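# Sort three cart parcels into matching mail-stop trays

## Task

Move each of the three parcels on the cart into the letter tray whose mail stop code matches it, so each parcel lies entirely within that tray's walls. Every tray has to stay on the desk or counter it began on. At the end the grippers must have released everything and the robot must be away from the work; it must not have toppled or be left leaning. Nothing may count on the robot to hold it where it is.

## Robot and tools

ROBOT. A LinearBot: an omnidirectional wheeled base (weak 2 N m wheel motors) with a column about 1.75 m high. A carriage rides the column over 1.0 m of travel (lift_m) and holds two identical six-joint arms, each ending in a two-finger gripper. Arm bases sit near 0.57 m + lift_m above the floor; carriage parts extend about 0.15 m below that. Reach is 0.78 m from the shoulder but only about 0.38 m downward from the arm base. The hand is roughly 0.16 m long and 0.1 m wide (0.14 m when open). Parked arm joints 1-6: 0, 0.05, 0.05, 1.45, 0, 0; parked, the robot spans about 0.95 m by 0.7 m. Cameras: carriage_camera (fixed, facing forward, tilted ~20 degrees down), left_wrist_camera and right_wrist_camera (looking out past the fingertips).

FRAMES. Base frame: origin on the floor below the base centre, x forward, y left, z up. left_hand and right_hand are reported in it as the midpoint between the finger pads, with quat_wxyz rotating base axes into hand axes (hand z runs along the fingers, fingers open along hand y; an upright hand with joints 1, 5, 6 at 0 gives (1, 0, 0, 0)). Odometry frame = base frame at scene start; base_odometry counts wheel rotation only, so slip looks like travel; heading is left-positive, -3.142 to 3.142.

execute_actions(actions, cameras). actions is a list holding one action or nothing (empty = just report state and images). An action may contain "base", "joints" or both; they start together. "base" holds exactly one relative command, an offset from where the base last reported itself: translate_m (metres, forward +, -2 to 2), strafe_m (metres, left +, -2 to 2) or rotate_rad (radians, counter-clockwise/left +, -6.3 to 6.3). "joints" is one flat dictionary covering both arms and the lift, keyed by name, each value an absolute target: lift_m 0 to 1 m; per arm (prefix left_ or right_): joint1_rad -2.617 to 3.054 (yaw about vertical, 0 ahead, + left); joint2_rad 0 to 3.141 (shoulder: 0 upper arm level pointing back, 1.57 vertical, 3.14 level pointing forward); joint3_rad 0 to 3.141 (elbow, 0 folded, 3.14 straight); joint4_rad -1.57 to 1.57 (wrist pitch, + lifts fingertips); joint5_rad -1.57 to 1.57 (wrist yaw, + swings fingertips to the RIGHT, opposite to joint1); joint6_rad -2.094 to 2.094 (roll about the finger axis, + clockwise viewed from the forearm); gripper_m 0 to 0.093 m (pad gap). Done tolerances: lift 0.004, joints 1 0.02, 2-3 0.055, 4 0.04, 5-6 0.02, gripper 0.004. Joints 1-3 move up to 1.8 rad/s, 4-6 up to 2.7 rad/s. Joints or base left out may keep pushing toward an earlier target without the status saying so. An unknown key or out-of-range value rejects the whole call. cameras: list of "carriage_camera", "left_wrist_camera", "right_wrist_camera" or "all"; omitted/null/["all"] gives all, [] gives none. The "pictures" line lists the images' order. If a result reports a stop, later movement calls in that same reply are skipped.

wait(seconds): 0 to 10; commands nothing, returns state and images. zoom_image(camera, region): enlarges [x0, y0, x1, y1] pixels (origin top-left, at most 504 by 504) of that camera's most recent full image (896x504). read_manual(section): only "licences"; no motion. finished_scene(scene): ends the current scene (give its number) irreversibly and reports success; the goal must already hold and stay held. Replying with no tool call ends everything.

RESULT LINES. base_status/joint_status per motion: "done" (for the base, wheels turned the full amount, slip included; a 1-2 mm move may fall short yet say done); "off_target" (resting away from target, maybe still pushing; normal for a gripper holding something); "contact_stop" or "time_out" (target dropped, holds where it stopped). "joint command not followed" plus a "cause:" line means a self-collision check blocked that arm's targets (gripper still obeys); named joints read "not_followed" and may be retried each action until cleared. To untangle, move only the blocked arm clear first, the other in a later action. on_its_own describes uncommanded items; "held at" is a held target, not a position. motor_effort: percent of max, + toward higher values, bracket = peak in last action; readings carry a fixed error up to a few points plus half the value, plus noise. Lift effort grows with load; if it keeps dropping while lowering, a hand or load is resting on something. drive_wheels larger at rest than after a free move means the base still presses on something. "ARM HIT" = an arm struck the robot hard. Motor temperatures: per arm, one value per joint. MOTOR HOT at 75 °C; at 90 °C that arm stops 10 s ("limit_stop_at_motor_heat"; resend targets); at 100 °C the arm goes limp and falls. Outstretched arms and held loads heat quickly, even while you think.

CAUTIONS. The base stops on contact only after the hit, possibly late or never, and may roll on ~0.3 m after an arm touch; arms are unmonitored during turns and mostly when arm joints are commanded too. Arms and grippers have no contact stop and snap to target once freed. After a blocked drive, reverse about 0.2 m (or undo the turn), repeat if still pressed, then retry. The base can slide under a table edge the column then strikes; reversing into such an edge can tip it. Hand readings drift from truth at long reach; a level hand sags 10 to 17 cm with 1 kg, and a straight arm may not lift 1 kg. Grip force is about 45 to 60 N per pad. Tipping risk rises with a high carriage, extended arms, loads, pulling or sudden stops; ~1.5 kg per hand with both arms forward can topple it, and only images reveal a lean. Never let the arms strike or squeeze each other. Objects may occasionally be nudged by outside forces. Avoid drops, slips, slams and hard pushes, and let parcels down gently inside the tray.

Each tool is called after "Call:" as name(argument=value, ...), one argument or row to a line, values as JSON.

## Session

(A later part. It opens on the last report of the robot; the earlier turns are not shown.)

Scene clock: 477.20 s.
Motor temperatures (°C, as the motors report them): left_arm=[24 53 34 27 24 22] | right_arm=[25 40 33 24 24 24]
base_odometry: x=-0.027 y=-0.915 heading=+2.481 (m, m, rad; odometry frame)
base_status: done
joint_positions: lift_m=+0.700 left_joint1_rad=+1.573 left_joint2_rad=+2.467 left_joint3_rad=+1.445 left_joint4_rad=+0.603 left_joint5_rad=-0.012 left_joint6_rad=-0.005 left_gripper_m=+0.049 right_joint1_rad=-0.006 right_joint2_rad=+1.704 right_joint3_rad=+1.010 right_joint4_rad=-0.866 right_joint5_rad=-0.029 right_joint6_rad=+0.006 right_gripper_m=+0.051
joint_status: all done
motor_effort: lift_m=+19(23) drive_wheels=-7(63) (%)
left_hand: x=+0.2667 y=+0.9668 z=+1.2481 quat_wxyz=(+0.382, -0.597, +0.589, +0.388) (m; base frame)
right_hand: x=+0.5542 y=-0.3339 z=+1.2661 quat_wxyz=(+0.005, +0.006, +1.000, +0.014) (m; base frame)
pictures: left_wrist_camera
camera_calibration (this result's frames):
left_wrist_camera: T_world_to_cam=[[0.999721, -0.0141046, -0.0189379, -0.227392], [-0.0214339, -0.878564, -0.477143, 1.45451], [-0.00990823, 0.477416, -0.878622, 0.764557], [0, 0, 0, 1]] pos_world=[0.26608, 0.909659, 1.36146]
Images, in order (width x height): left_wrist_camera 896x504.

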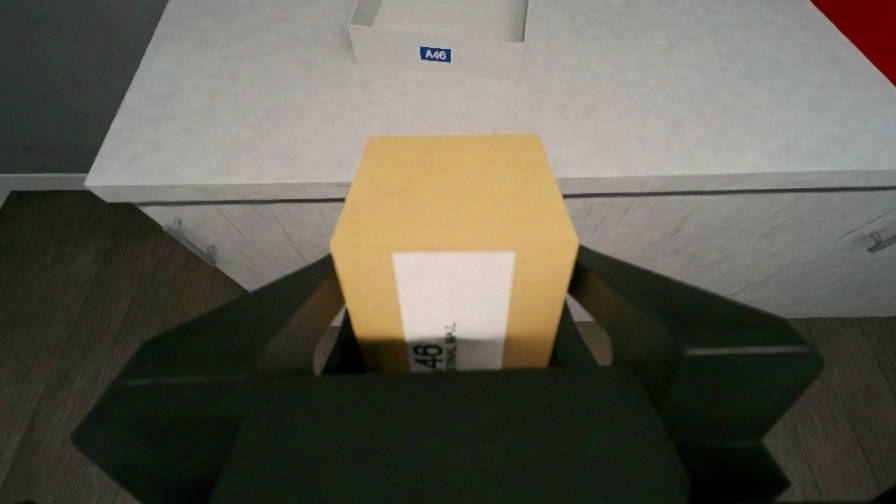

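Call:
execute_actions(
  actions=[
    {"base": {"strafe_m": 0.82}, "joints": {"left_joint2_rad": 2.612, "left_joint3_rad": 1.745, "left_joint4_rad": -0.72}},
  ],
  cameras=["left_wrist_camera", "carriage_camera"],
)

Scene clock: 491.37 s.
Motor temperatures (°C, as the motors report them): left_arm=[24 56 34 29 24 22] | right_arm=[25 40 33 24 24 24]
base_odometry: x=-0.530 y=-1.563 heading=+2.482 (m, m, rad; odometry frame)
base_status: done
joint_positions: lift_m=+0.700 left_joint1_rad=+1.573 left_joint2_rad=+2.613 left_joint3_rad=+1.734 left_joint4_rad=-0.720 left_joint5_rad=-0.012 left_joint6_rad=-0.005 left_gripper_m=+0.049 right_joint1_rad=-0.006 right_joint2_rad=+1.704 right_joint3_rad=+1.010 right_joint4_rad=-0.866 right_joint5_rad=-0.028 right_joint6_rad=+0.006 right_gripper_m=+0.051
joint_status: all done
motor_effort: lift_m=+19(19) drive_wheels=-8(35) (%)
left_hand: x=+0.2671 y=+0.7808 z=+1.0981 quat_wxyz=(-0.014, -0.709, +0.705, -0.005) (m; base frame)
right_hand: x=+0.5541 y=-0.3340 z=+1.2661 quat_wxyz=(+0.005, +0.006, +1.000, +0.014) (m; base frame)
pictures: carriage_camera, left_wrist_camera
camera_calibration (this result's frames):
carriage_camera: T_world_to_cam=[[0.0469037, -0.998752, 0.0171844, -0.0354715], [-0.347921, -0.0324605, -0.936962, 1.61747], [0.93635, 0.0379681, -0.349009, 0.400776], [0, 0, 0, 1]] pos_world=[0.189148, 0.00185981, 1.65599]
left_wrist_camera: T_world_to_cam=[[0.999735, -0.021756, 0.00749963, -0.256258], [-0.0216209, -0.776403, 0.629866, -0.0758089], [-0.00788066, -0.629861, -0.776668, 1.4736], [0, 0, 0, 1]] pos_world=[0.266164, 0.863731, 1.19417]
Images, in order (width x height): carriage_camera 896x504, left_wrist_camera 896x504.

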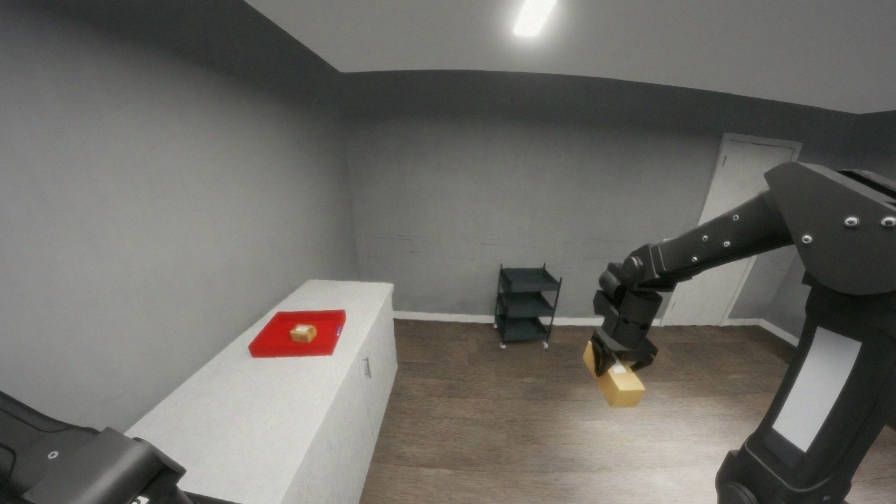

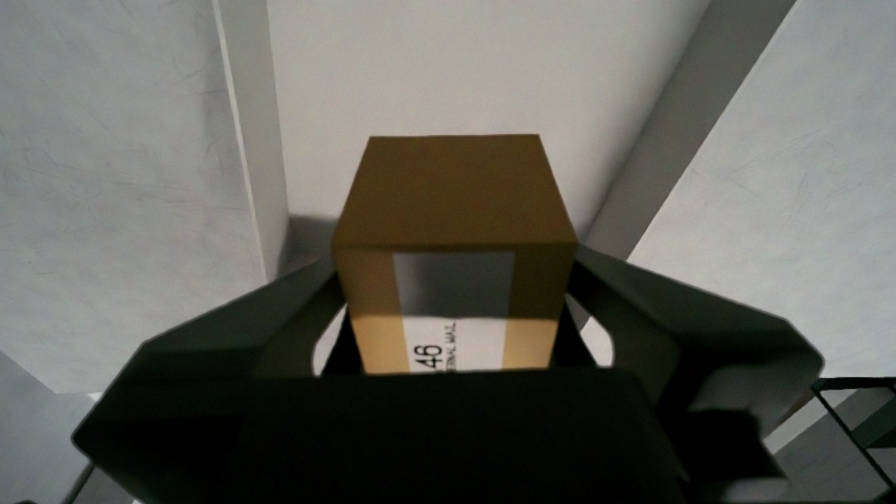

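Call:
execute_actions(
  actions=[
    {"joints": {"lift_m": 0.555}},
  ],
  cameras=["left_wrist_camera"],
)

Scene clock: 498.60 s.
Motor temperatures (°C, as the motors report them): left_arm=[24 58 35 28 24 22] | right_arm=[25 40 33 24 24 24]
base_odometry: x=-0.530 y=-1.563 heading=+2.482 (m, m, rad; odometry frame)
base_status: not commanded
joint_positions: lift_m=+0.555 left_joint1_rad=+1.573 left_joint2_rad=+2.611 left_joint3_rad=+1.734 left_joint4_rad=-0.719 left_joint5_rad=-0.010 left_joint6_rad=-0.005 left_gripper_m=+0.049 right_joint1_rad=-0.006 right_joint2_rad=+1.704 right_joint3_rad=+1.010 right_joint4_rad=-0.868 right_joint5_rad=-0.029 right_joint6_rad=+0.006 right_gripper_m=+0.051
joint_status: all done
motor_effort: lift_m=+20(21) drive_wheels=-8(9) (%)
left_hand: x=+0.2673 y=+0.7815 z=+0.9538 quat_wxyz=(-0.012, -0.710, +0.705, -0.005) (m; base frame)
right_hand: x=+0.5537 y=-0.3339 z=+1.1210 quat_wxyz=(+0.004, +0.006, +1.000, +0.014) (m; base frame)
pictures: left_wrist_camera
camera_calibration (this result's frames):
left_wrist_camera: T_world_to_cam=[[0.999727, -0.0217479, 0.00858035, -0.256391], [-0.0223142, -0.778084, 0.627764, 0.0191421], [-0.00697633, -0.627784, -0.778357, 1.36169], [0, 0, 0, 1]] pos_world=[0.266248, 0.864162, 1.05006]
Images, in order (width x height): left_wrist_camera 896x504.

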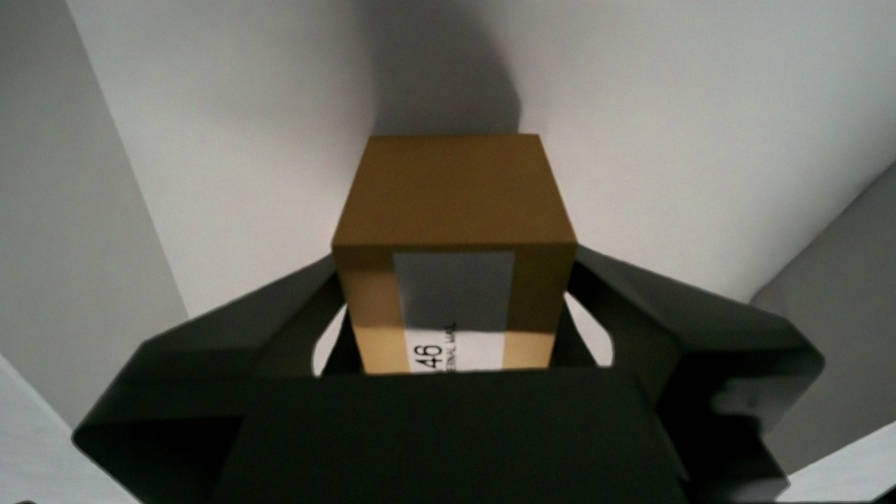

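Call:
execute_actions(
  actions=[
    {"joints": {"lift_m": 0.546}},
  ],
  cameras=[],
)

Call:
execute_actions(
  actions=[
    {"joints": {"left_gripper_m": 0.093}},
  ],
  cameras=[],
)

Call:
execute_actions(
  actions=[
    {"joints": {"lift_m": 0.68}},
  ],
  cameras=["left_wrist_camera"],
)

Scene clock: 505.03 s.
Motor temperatures (°C, as the motors report them): left_arm=[24 59 35 27 24 22] | right_arm=[25 40 33 24 24 24]
base_odometry: x=-0.530 y=-1.563 heading=+2.482 (m, m, rad; odometry frame)
base_status: not commanded
joint_positions: lift_m=+0.546 left_joint1_rad=+1.572 left_joint2_rad=+2.609 left_joint3_rad=+1.734 left_joint4_rad=-0.720 left_joint5_rad=-0.015 left_joint6_rad=-0.005 left_gripper_m=+0.049 right_joint1_rad=-0.006 right_joint2_rad=+1.704 right_joint3_rad=+1.010 right_joint4_rad=-0.869 right_joint5_rad=-0.029 right_joint6_rad=+0.006 right_gripper_m=+0.051
joint_status: all done
motor_effort: lift_m=+19(20) drive_wheels=-8(5) (%)
left_hand: x=+0.2669 y=+0.7815 z=+0.9455 quat_wxyz=(-0.014, -0.709, +0.705, -0.003) (m; base frame)
right_hand: x=+0.5535 y=-0.3339 z=+1.1121 quat_wxyz=(+0.004, +0.006, +1.000, +0.014) (m; base frame)
pictures: none
No camera images: the call's "cameras" was empty. Leave "cameras" out to get every camera's image.

Scene clock: 505.67 s.
Motor temperatures (°C, as the motors report them): left_arm=[24 59 35 27 24 22] | right_arm=[25 40 33 24 24 24]
base_odometry: x=-0.530 y=-1.563 heading=+2.482 (m, m, rad; odometry frame)
base_status: not commanded
joint_positions: lift_m=+0.546 left_joint1_rad=+1.572 left_joint2_rad=+2.609 left_joint3_rad=+1.734 left_joint4_rad=-0.720 left_joint5_rad=-0.015 left_joint6_rad=-0.005 left_gripper_m=+0.093 right_joint1_rad=-0.006 right_joint2_rad=+1.704 right_joint3_rad=+1.010 right_joint4_rad=-0.869 right_joint5_rad=-0.029 right_joint6_rad=+0.006 right_gripper_m=+0.051
joint_status: all done
motor_effort: lift_m=+19(19) drive_wheels=-7(5) (%)
left_hand: x=+0.2669 y=+0.7816 z=+0.9455 quat_wxyz=(-0.014, -0.709, +0.705, -0.003) (m; base frame)
right_hand: x=+0.5535 y=-0.3339 z=+1.1121 quat_wxyz=(+0.004, +0.006, +1.000, +0.014) (m; base frame)
pictures: none
No camera images: the call's "cameras" was empty. Leave "cameras" out to get every camera's image.

Scene clock: 506.73 s.
Motor temperatures (°C, as the motors report them): left_arm=[24 59 35 27 24 22] | right_arm=[25 40 33 24 24 24]
base_odometry: x=-0.530 y=-1.563 heading=+2.482 (m, m, rad; odometry frame)
base_status: not commanded
joint_positions: lift_m=+0.680 left_joint1_rad=+1.572 left_joint2_rad=+2.607 left_joint3_rad=+1.734 left_joint4_rad=-0.719 left_joint5_rad=-0.011 left_joint6_rad=-0.005 left_gripper_m=+0.093 right_joint1_rad=-0.006 right_joint2_rad=+1.704 right_joint3_rad=+1.010 right_joint4_rad=-0.869 right_joint5_rad=-0.029 right_joint6_rad=+0.006 right_gripper_m=+0.051
joint_status: all done
motor_effort: lift_m=+19(23) drive_wheels=-8(7) (%)
left_hand: x=+0.2675 y=+0.7823 z=+1.0803 quat_wxyz=(-0.012, -0.709, +0.705, -0.004) (m; base frame)
right_hand: x=+0.5536 y=-0.3339 z=+1.2460 quat_wxyz=(+0.004, +0.006, +1.000, +0.014) (m; base frame)
pictures: left_wrist_camera
camera_calibration (this result's frames):
left_wrist_camera: T_world_to_cam=[[0.999707, -0.0229343, 0.00775411, -0.25584], [-0.0227442, -0.779967, 0.625408, -0.0555323], [-0.00829536, -0.625401, -0.78026, 1.46123], [0, 0, 0, 1]] pos_world=[0.266624, 0.864675, 1.17686]
Images, in order (width x height): left_wrist_camera 896x504.

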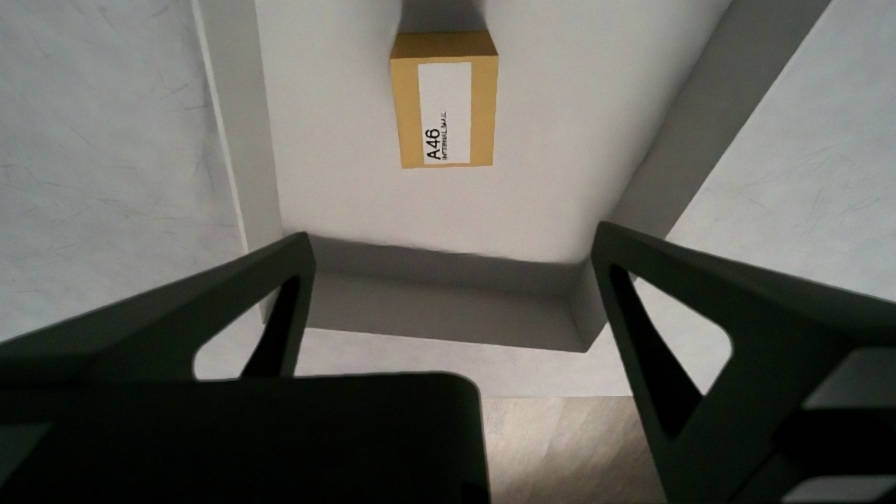

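Call:
execute_actions(
  actions=[
    {"base": {"strafe_m": -2.0}, "joints": {"lift_m": 0.7, "left_joint1_rad": 0.3, "left_joint2_rad": 1.2, "left_joint3_rad": 0.6, "left_joint4_rad": -0.6, "right_joint1_rad": -1.57, "right_joint2_rad": 2.47, "right_joint3_rad": 1.445, "right_joint4_rad": 0.2}},
  ],
  cameras=["right_wrist_camera", "carriage_camera"],
)

Scene clock: 546.20 s.
Motor temperatures (°C, as the motors report them): left_arm=[24 57 36 26 24 22] | right_arm=[25 43 34 25 24 24]
base_odometry: x=+0.698 y=+0.016 heading=+2.481 (m, m, rad; odometry frame)
base_status: done
joint_positions: lift_m=+0.700 left_joint1_rad=+0.306 left_joint2_rad=+1.214 left_joint3_rad=+0.622 left_joint4_rad=-0.595 left_joint5_rad=-0.006 left_joint6_rad=-0.004 left_gripper_m=+0.093 right_joint1_rad=-1.577 right_joint2_rad=+2.478 right_joint3_rad=+1.438 right_joint4_rad=+0.191 right_joint5_rad=-0.025 right_joint6_rad=+0.005 right_gripper_m=+0.051
joint_status: all done
motor_effort: lift_m=+20(24) drive_wheels=-7(45) (%)
left_hand: x=+0.5143 y=+0.4151 z=+1.2933 quat_wxyz=(+0.188, -0.152, +0.970, +0.031) (m; base frame)
right_hand: x=+0.2704 y=-0.9031 z=+1.1578 quat_wxyz=(+0.258, +0.662, +0.661, -0.242) (m; base frame)
pictures: carriage_camera, right_wrist_camera
camera_calibration (this result's frames):
carriage_camera: T_world_to_cam=[[0.0469037, -0.998752, 0.0171844, -0.0354696], [-0.347921, -0.0324605, -0.936962, 1.61736], [0.93635, 0.0379681, -0.349009, 0.400736], [0, 0, 0, 1]] pos_world=[0.189148, 0.00185981, 1.65588]
right_wrist_camera: T_world_to_cam=[[-0.996618, 0.0387859, -0.0724393, 0.391123], [0.0456926, 0.994307, -0.09626, 1.00084], [0.0682933, -0.0992444, -0.992717, 1.16443], [0, 0, 0, 1]] pos_world=[0.264547, -0.894747, 1.28062]
Images, in order (width x height): carriage_camera 896x504, right_wrist_camera 896x504.

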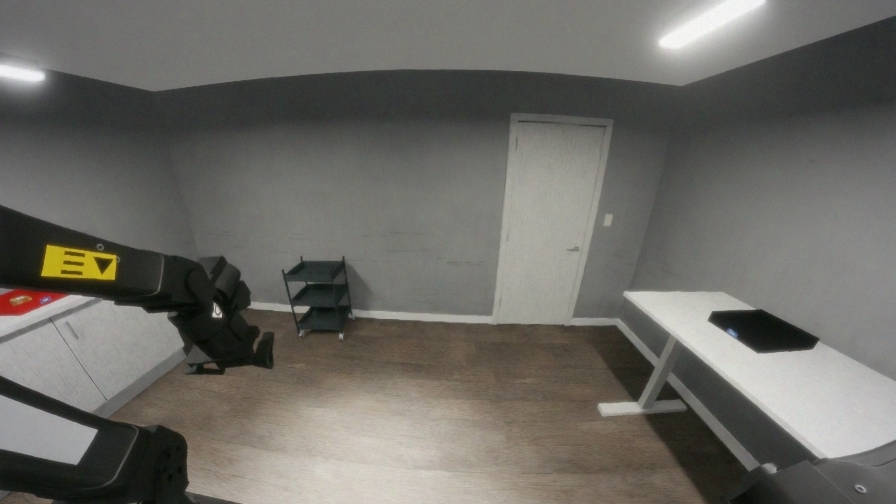

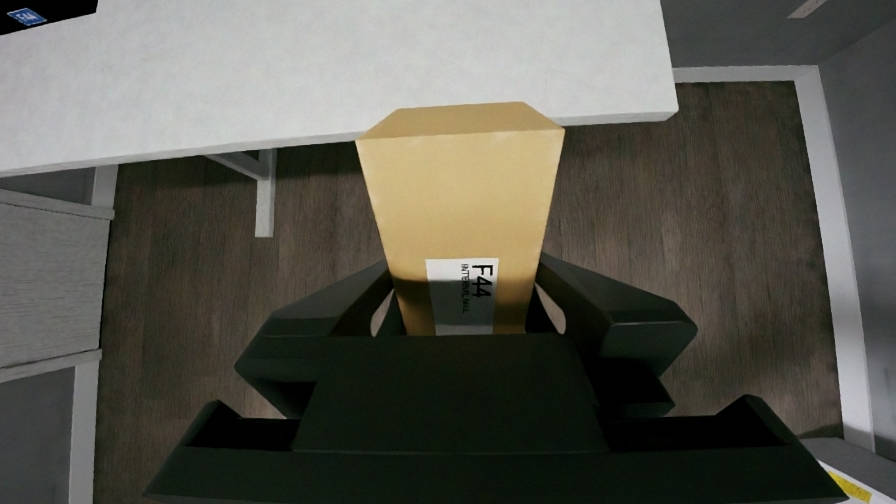

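Call:
zoom_image(
  camera="right_wrist_camera",
  region=[0, 0, 100, 50],
)

Region (0, 0, 100, 50) of right_wrist_camera's 896x504 image, scaled by 5.040, with more detail than that image has.

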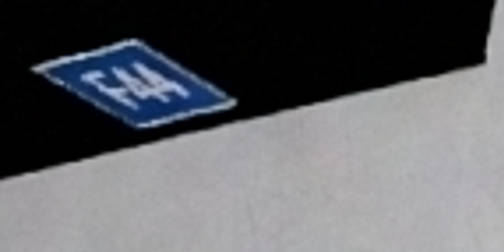

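Call:
execute_actions(
  actions=[
    {"base": {"translate_m": 0.76}, "joints": {"right_joint4_rad": 0.5, "left_joint1_rad": 0.0, "left_joint2_rad": 0.05, "left_joint3_rad": 0.05, "left_joint4_rad": 1.45}},
  ],
  cameras=["right_wrist_camera"],
)

Scene clock: 560.77 s.
Motor temperatures (°C, as the motors report them): left_arm=[24 50 35 27 24 22] | right_arm=[25 49 34 28 24 24]
base_odometry: x=+0.098 y=+0.483 heading=+2.480 (m, m, rad; odometry frame)
base_status: done
joint_positions: lift_m=+0.700 left_joint1_rad=+0.006 left_joint2_rad=+0.065 left_joint3_rad=+0.073 left_joint4_rad=+1.450 left_joint5_rad=-0.006 left_joint6_rad=-0.004 left_gripper_m=+0.093 right_joint1_rad=-1.572 right_joint2_rad=+2.478 right_joint3_rad=+1.438 right_joint4_rad=+0.483 right_joint5_rad=-0.027 right_joint6_rad=+0.005 right_gripper_m=+0.051
joint_status: all done
motor_effort: lift_m=+20(20) drive_wheels=-11(35) (%)
left_hand: x=+0.2985 y=+0.3382 z=+1.6843 quat_wxyz=(+0.998, -0.003, +0.056, +0.001) (m; base frame)
right_hand: x=+0.2735 y=-0.9493 z=+1.2123 quat_wxyz=(+0.352, +0.616, +0.621, -0.334) (m; base frame)
pictures: right_wrist_camera
camera_calibration (this result's frames):
right_wrist_camera: T_world_to_cam=[[-0.996771, 0.0100546, -0.0796605, 0.381432], [0.0395352, 0.924984, -0.377944, 1.3292], [0.0698846, -0.379874, -0.922395, 0.861615], [0, 0, 0, 1]] pos_world=[0.267436, -0.906018, 1.3275]
Images, in order (width x height): right_wrist_camera 896x504.

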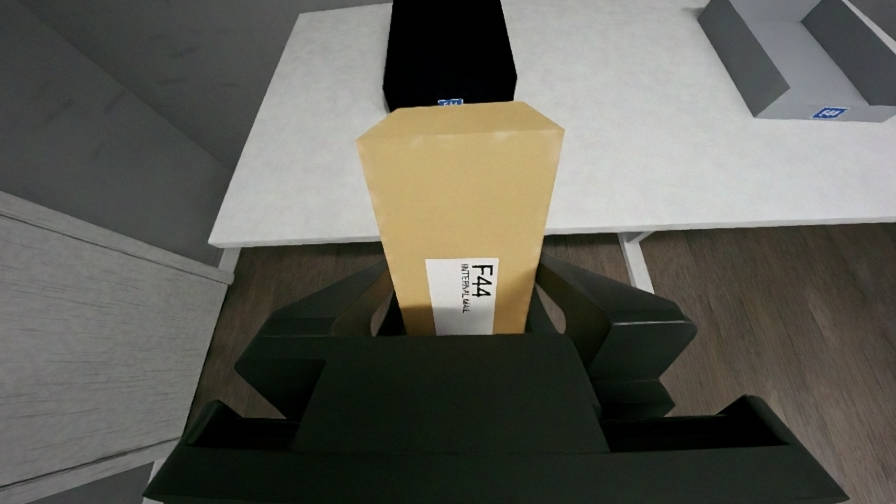

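Call:
zoom_image(
  camera="right_wrist_camera",
  region=[770, 90, 890, 140],
)

Region (770, 90, 890, 140) of right_wrist_camera's 896x504 image, scaled by 4.200, with more detail than that image has; it fills the top 210 rows of this view, and the rest is white.

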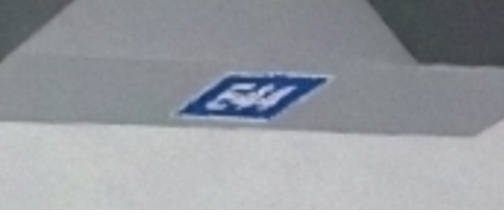

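Call:
execute_actions(
  actions=[
    {"base": {"strafe_m": -0.78}, "joints": {"lift_m": 0.77, "right_joint1_rad": -1.51, "right_joint2_rad": 2.811, "right_joint3_rad": 1.93, "right_joint4_rad": -0.68}},
  ],
  cameras=["right_wrist_camera", "carriage_camera"],
)

Scene clock: 582.27 s.
Motor temperatures (°C, as the motors report them): left_arm=[24 42 34 26 24 22] | right_arm=[25 55 35 30 24 24]
base_odometry: x=+0.576 y=+1.099 heading=+2.481 (m, m, rad; odometry frame)
base_status: done
joint_positions: lift_m=+0.770 left_joint1_rad=+0.006 left_joint2_rad=+0.065 left_joint3_rad=+0.073 left_joint4_rad=+1.450 left_joint5_rad=-0.006 left_joint6_rad=-0.004 left_gripper_m=+0.093 right_joint1_rad=-1.504 right_joint2_rad=+2.806 right_joint3_rad=+1.904 right_joint4_rad=-0.680 right_joint5_rad=-0.030 right_joint6_rad=+0.005 right_gripper_m=+0.051
joint_status: all done
motor_effort: lift_m=+19(23) drive_wheels=-8(29) (%)
left_hand: x=+0.2986 y=+0.3382 z=+1.7544 quat_wxyz=(+0.998, -0.003, +0.056, +0.001) (m; base frame)
right_hand: x=+0.3058 y=-0.8012 z=+1.1172 quat_wxyz=(+0.006, +0.685, +0.728, +0.015) (m; base frame)
pictures: carriage_camera, right_wrist_camera
camera_calibration (this result's frames):
carriage_camera: T_world_to_cam=[[0.0469037, -0.998752, 0.0171844, -0.0366738], [-0.347921, -0.0324605, -0.936962, 1.68302], [0.93635, 0.0379681, -0.349009, 0.425194], [0, 0, 0, 1]] pos_world=[0.189148, 0.00185981, 1.72595]
right_wrist_camera: T_world_to_cam=[[-0.999288, 0.00628751, -0.0372048, 0.354919], [-0.017054, 0.8043, 0.593979, -0.0102414], [0.0336585, 0.594191, -0.80362, 1.4867], [0, 0, 0, 1]] pos_world=[0.304451, -0.877375, 1.21403]
Images, in order (width x height): carriage_camera 896x504, right_wrist_camera 896x504.

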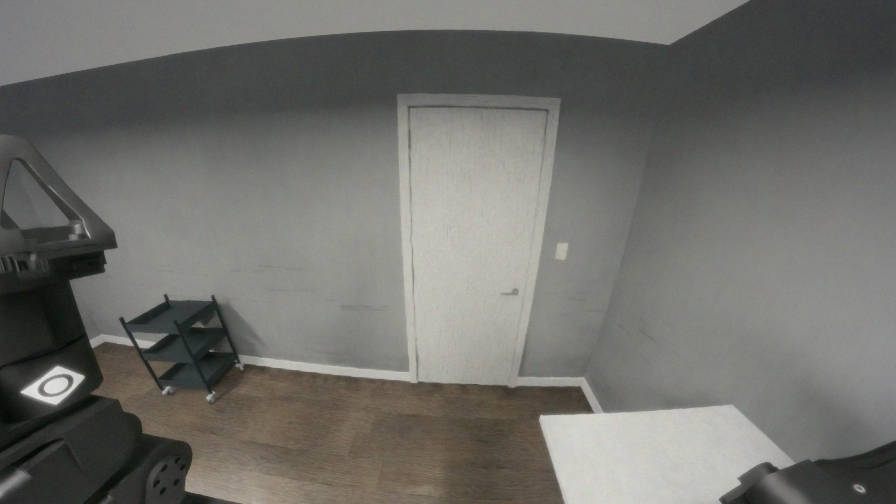

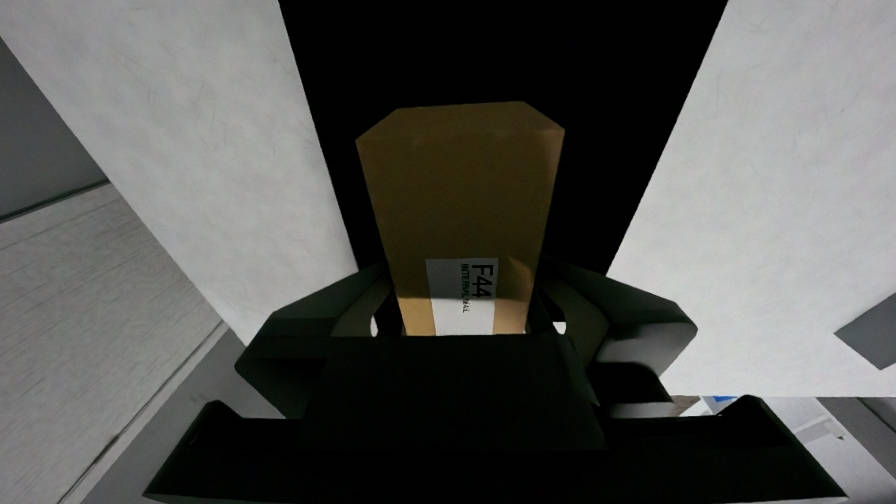

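Call:
execute_actions(
  actions=[
    {"joints": {"lift_m": 0.64, "right_joint1_rad": -1.56}},
  ],
  cameras=["right_wrist_camera"],
)

Scene clock: 590.90 s.
Motor temperatures (°C, as the motors report them): left_arm=[24 41 34 25 24 22] | right_arm=[25 57 36 28 24 24]
base_odometry: x=+0.576 y=+1.099 heading=+2.481 (m, m, rad; odometry frame)
base_status: not commanded
joint_positions: lift_m=+0.640 left_joint1_rad=+0.006 left_joint2_rad=+0.065 left_joint3_rad=+0.073 left_joint4_rad=+1.449 left_joint5_rad=-0.006 left_joint6_rad=-0.004 left_gripper_m=+0.093 right_joint1_rad=-1.564 right_joint2_rad=+2.815 right_joint3_rad=+1.915 right_joint4_rad=-0.679 right_joint5_rad=-0.029 right_joint6_rad=+0.005 right_gripper_m=+0.051
joint_status: all done
motor_effort: lift_m=+19(20) drive_wheels=-5(8) (%)
left_hand: x=+0.2987 y=+0.3382 z=+1.6243 quat_wxyz=(+0.998, -0.003, +0.057, +0.001) (m; base frame)
right_hand: x=+0.2780 y=-0.8041 z=+0.9851 quat_wxyz=(+0.007, +0.706, +0.708, +0.013) (m; base frame)
pictures: right_wrist_camera
camera_calibration (this result's frames):
right_wrist_camera: T_world_to_cam=[[-0.997187, 0.0656134, -0.03623, 0.368345], [0.0314722, 0.805252, 0.592096, 0.059255], [0.0680238, 0.589291, -0.805052, 1.37112], [0, 0, 0, 1]] pos_world=[0.272175, -0.87987, 1.08208]
Images, in order (width x height): right_wrist_camera 896x504.

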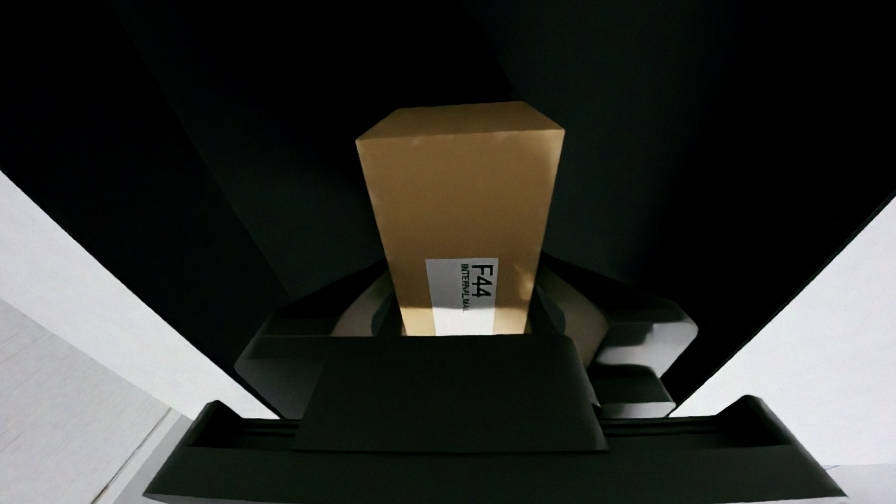

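Call:
execute_actions(
  actions=[
    {"joints": {"lift_m": 0.627}},
  ],
  cameras=["right_wrist_camera"],
)

Scene clock: 595.27 s.
Motor temperatures (°C, as the motors report them): left_arm=[24 40 34 25 24 22] | right_arm=[25 58 36 28 24 24]
base_odometry: x=+0.576 y=+1.099 heading=+2.481 (m, m, rad; odometry frame)
base_status: not commanded
joint_positions: lift_m=+0.627 left_joint1_rad=+0.006 left_joint2_rad=+0.065 left_joint3_rad=+0.073 left_joint4_rad=+1.450 left_joint5_rad=-0.006 left_joint6_rad=-0.004 left_gripper_m=+0.093 right_joint1_rad=-1.564 right_joint2_rad=+2.800 right_joint3_rad=+1.916 right_joint4_rad=-0.689 right_joint5_rad=-0.029 right_joint6_rad=+0.005 right_gripper_m=+0.051
joint_status: all done
motor_effort: lift_m=+19(19) drive_wheels=-5(6) (%)
left_hand: x=+0.2986 y=+0.3382 z=+1.6114 quat_wxyz=(+0.998, -0.003, +0.056, +0.001) (m; base frame)
right_hand: x=+0.2781 y=-0.8068 z=+0.9791 quat_wxyz=(+0.009, +0.706, +0.708, +0.011) (m; base frame)
pictures: right_wrist_camera
camera_calibration (this result's frames):
right_wrist_camera: T_world_to_cam=[[-0.997172, 0.0653921, -0.0370515, 0.369007], [0.0312246, 0.80885, 0.587186, 0.0727269], [0.0683664, 0.584368, -0.808604, 1.36727], [0, 0, 0, 1]] pos_world=[0.272218, -0.881942, 1.07654]
Images, in order (width x height): right_wrist_camera 896x504.

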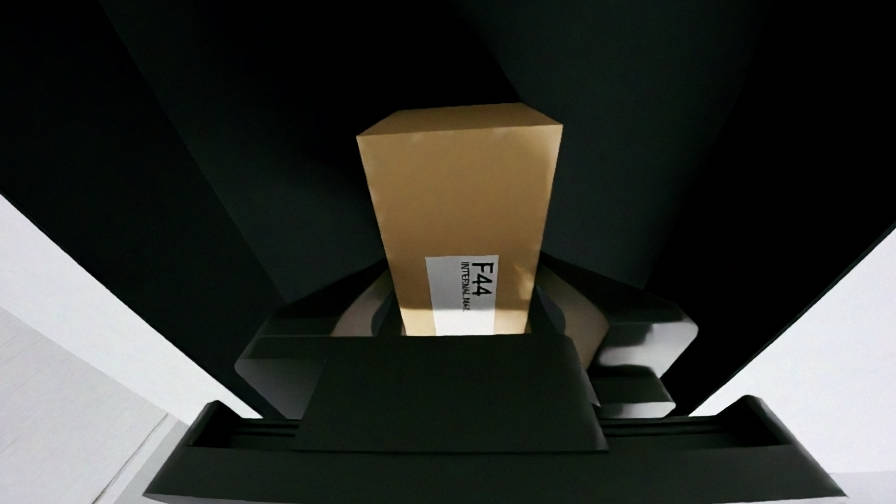

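Contact made. Release and retreat.

Call:
execute_actions(
  actions=[
    {"joints": {"right_gripper_m": 0.093}},
  ],
  cameras=[],
)

Call:
execute_actions(
  actions=[
    {"joints": {"lift_m": 0.78}},
  ],
  cameras=["right_wrist_camera"],
)

Call:
execute_actions(
  actions=[
    {"base": {"strafe_m": 0.6}, "joints": {"right_joint2_rad": 1.7, "right_joint3_rad": 1.0, "right_joint4_rad": -0.3}},
  ],
  cameras=["right_wrist_camera", "carriage_camera"],
)

Scene clock: 603.80 s.
Motor temperatures (°C, as the motors report them): left_arm=[24 39 34 25 24 22] | right_arm=[25 59 36 27 24 24]
base_odometry: x=+0.576 y=+1.099 heading=+2.481 (m, m, rad; odometry frame)
base_status: not commanded
joint_positions: lift_m=+0.627 left_joint1_rad=+0.006 left_joint2_rad=+0.065 left_joint3_rad=+0.073 left_joint4_rad=+1.450 left_joint5_rad=-0.006 left_joint6_rad=-0.004 left_gripper_m=+0.093 right_joint1_rad=-1.564 right_joint2_rad=+2.800 right_joint3_rad=+1.916 right_joint4_rad=-0.685 right_joint5_rad=-0.029 right_joint6_rad=+0.005 right_gripper_m=+0.093
joint_status: all done
motor_effort: lift_m=+19(19) drive_wheels=-5(7) (%)
left_hand: x=+0.2986 y=+0.3382 z=+1.6114 quat_wxyz=(+0.998, -0.003, +0.056, +0.001) (m; base frame)
right_hand: x=+0.2781 y=-0.8079 z=+0.9791 quat_wxyz=(+0.011, +0.706, +0.708, +0.010) (m; base frame)
pictures: none
No camera images: the call's "cameras" was empty. Leave "cameras" out to get every camera's image.

Scene clock: 604.93 s.
Motor temperatures (°C, as the motors report them): left_arm=[24 38 34 25 24 22] | right_arm=[25 59 36 27 24 24]
base_odometry: x=+0.576 y=+1.099 heading=+2.481 (m, m, rad; odometry frame)
base_status: not commanded
joint_positions: lift_m=+0.780 left_joint1_rad=+0.006 left_joint2_rad=+0.065 left_joint3_rad=+0.073 left_joint4_rad=+1.450 left_joint5_rad=-0.006 left_joint6_rad=-0.004 left_gripper_m=+0.093 right_joint1_rad=-1.564 right_joint2_rad=+2.806 right_joint3_rad=+1.916 right_joint4_rad=-0.680 right_joint5_rad=-0.030 right_joint6_rad=+0.005 right_gripper_m=+0.093
joint_status: all done
motor_effort: lift_m=+19(23) drive_wheels=-6(8) (%)
left_hand: x=+0.2986 y=+0.3382 z=+1.7644 quat_wxyz=(+0.998, -0.003, +0.056, +0.001) (m; base frame)
right_hand: x=+0.2782 y=-0.8073 z=+1.1295 quat_wxyz=(+0.011, +0.706, +0.708, +0.010) (m; base frame)
pictures: right_wrist_camera
camera_calibration (this result's frames):
right_wrist_camera: T_world_to_cam=[[-0.997142, 0.0652495, -0.038087, 0.375798], [0.030763, 0.811081, 0.584125, -0.00974604], [0.0690055, 0.581284, -0.81077, 1.48899], [0, 0, 0, 1]] pos_world=[0.272276, -0.882139, 1.22723]
Images, in order (width x height): right_wrist_camera 896x504.

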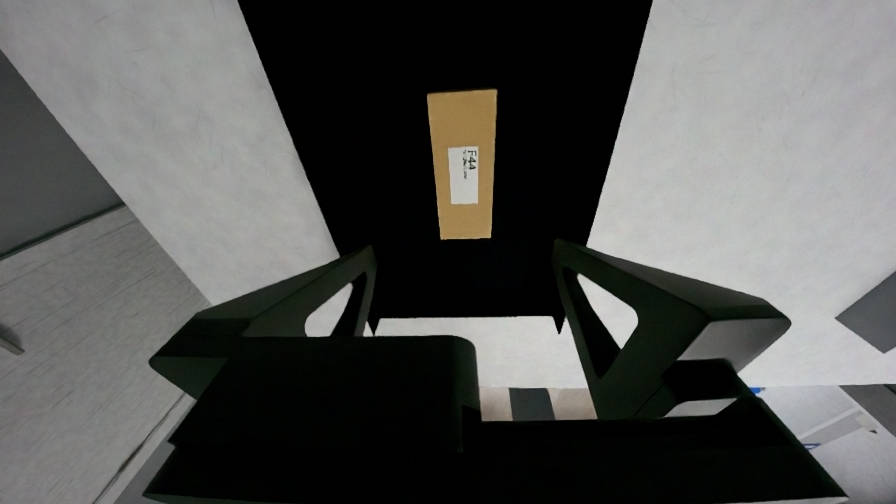

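Scene clock: 608.30 s.
Motor temperatures (°C, as the motors report them): left_arm=[24 38 34 25 24 22] | right_arm=[25 59 36 27 24 24]
base_odometry: x=+0.208 y=+0.626 heading=+2.481 (m, m, rad; odometry frame)
base_status: done
joint_positions: lift_m=+0.780 left_joint1_rad=+0.006 left_joint2_rad=+0.065 left_joint3_rad=+0.073 left_joint4_rad=+1.450 left_joint5_rad=-0.006 left_joint6_rad=-0.004 left_gripper_m=+0.093 right_joint1_rad=-1.564 right_joint2_rad=+1.709 right_joint3_rad=+1.020 right_joint4_rad=-0.294 right_joint5_rad=-0.030 right_joint6_rad=+0.005 right_gripper_m=+0.093
joint_status: all done
motor_effort: lift_m=+19(19) drive_wheels=-6(49) (%)
left_hand: x=+0.2985 y=+0.3382 z=+1.7644 quat_wxyz=(+0.998, -0.003, +0.056, +0.001) (m; base frame)
right_hand: x=+0.2779 y=-0.7569 z=+1.3886 quat_wxyz=(+0.216, +0.673, +0.680, -0.194) (m; base frame)
pictures: carriage_camera, right_wrist_camera
camera_calibration (this result's frames):
carriage_camera: T_world_to_cam=[[0.0469037, -0.998752, 0.0171844, -0.0368462], [-0.347921, -0.0324605, -0.936962, 1.69242], [0.93635, 0.0379681, -0.349009, 0.428695], [0, 0, 0, 1]] pos_world=[0.189148, 0.00185981, 1.73599]
right_wrist_camera: T_world_to_cam=[[-0.996916, 0.0320906, -0.0716123, 0.403421], [0.0294849, 0.998875, 0.0371516, 0.699988], [0.072724, 0.0349255, -0.99674, 1.51338], [0, 0, 0, 1]] pos_world=[0.271478, -0.765002, 1.51133]
Images, in order (width x height): carriage_camera 896x504, right_wrist_camera 896x504.

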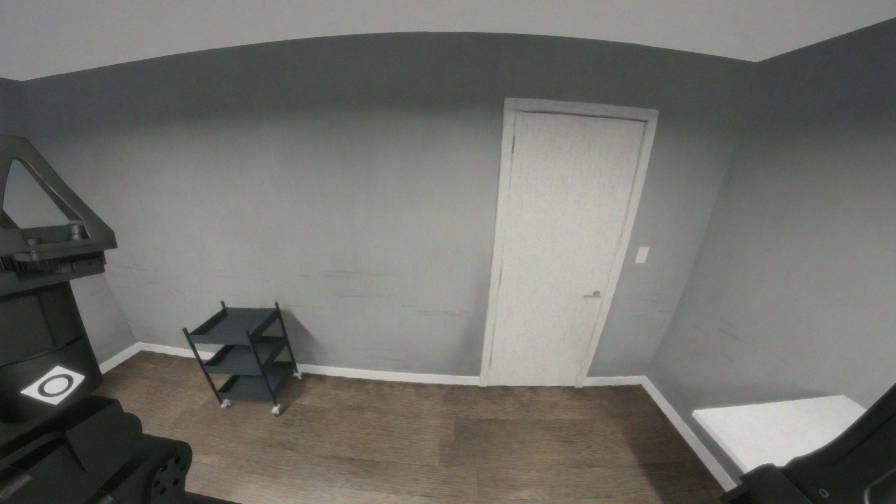

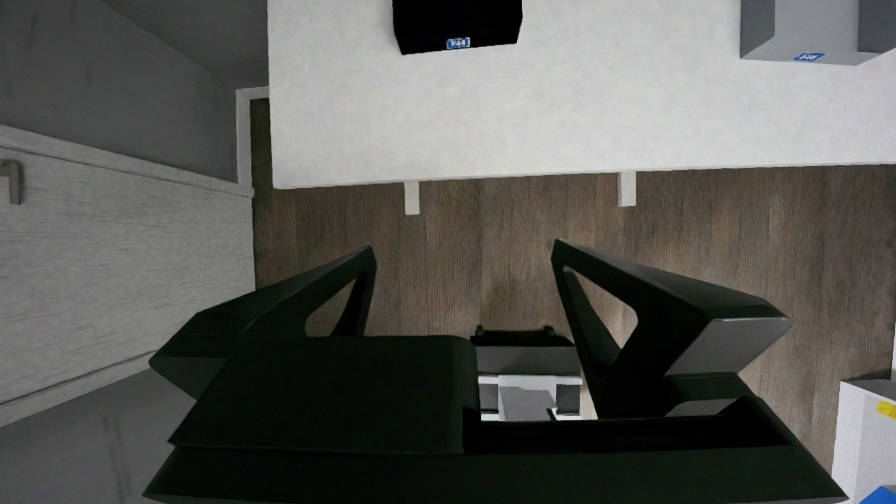

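Call:
zoom_image(
  camera="right_wrist_camera",
  region=[420, 20, 500, 65],
)

Call:
finished_scene(
  scene=1,
)

Region (420, 20, 500, 65) of right_wrist_camera's 896x504 image, scaled by 6.300, with more detail than that image has; it fills the top 284 rows of this view, and the rest is white.

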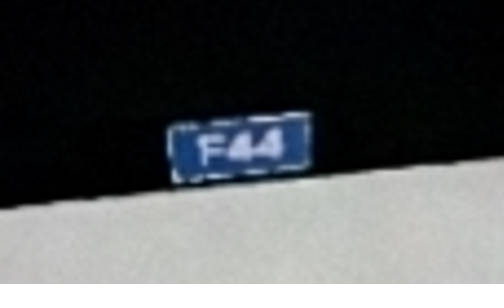

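The scene is finished: the task was done.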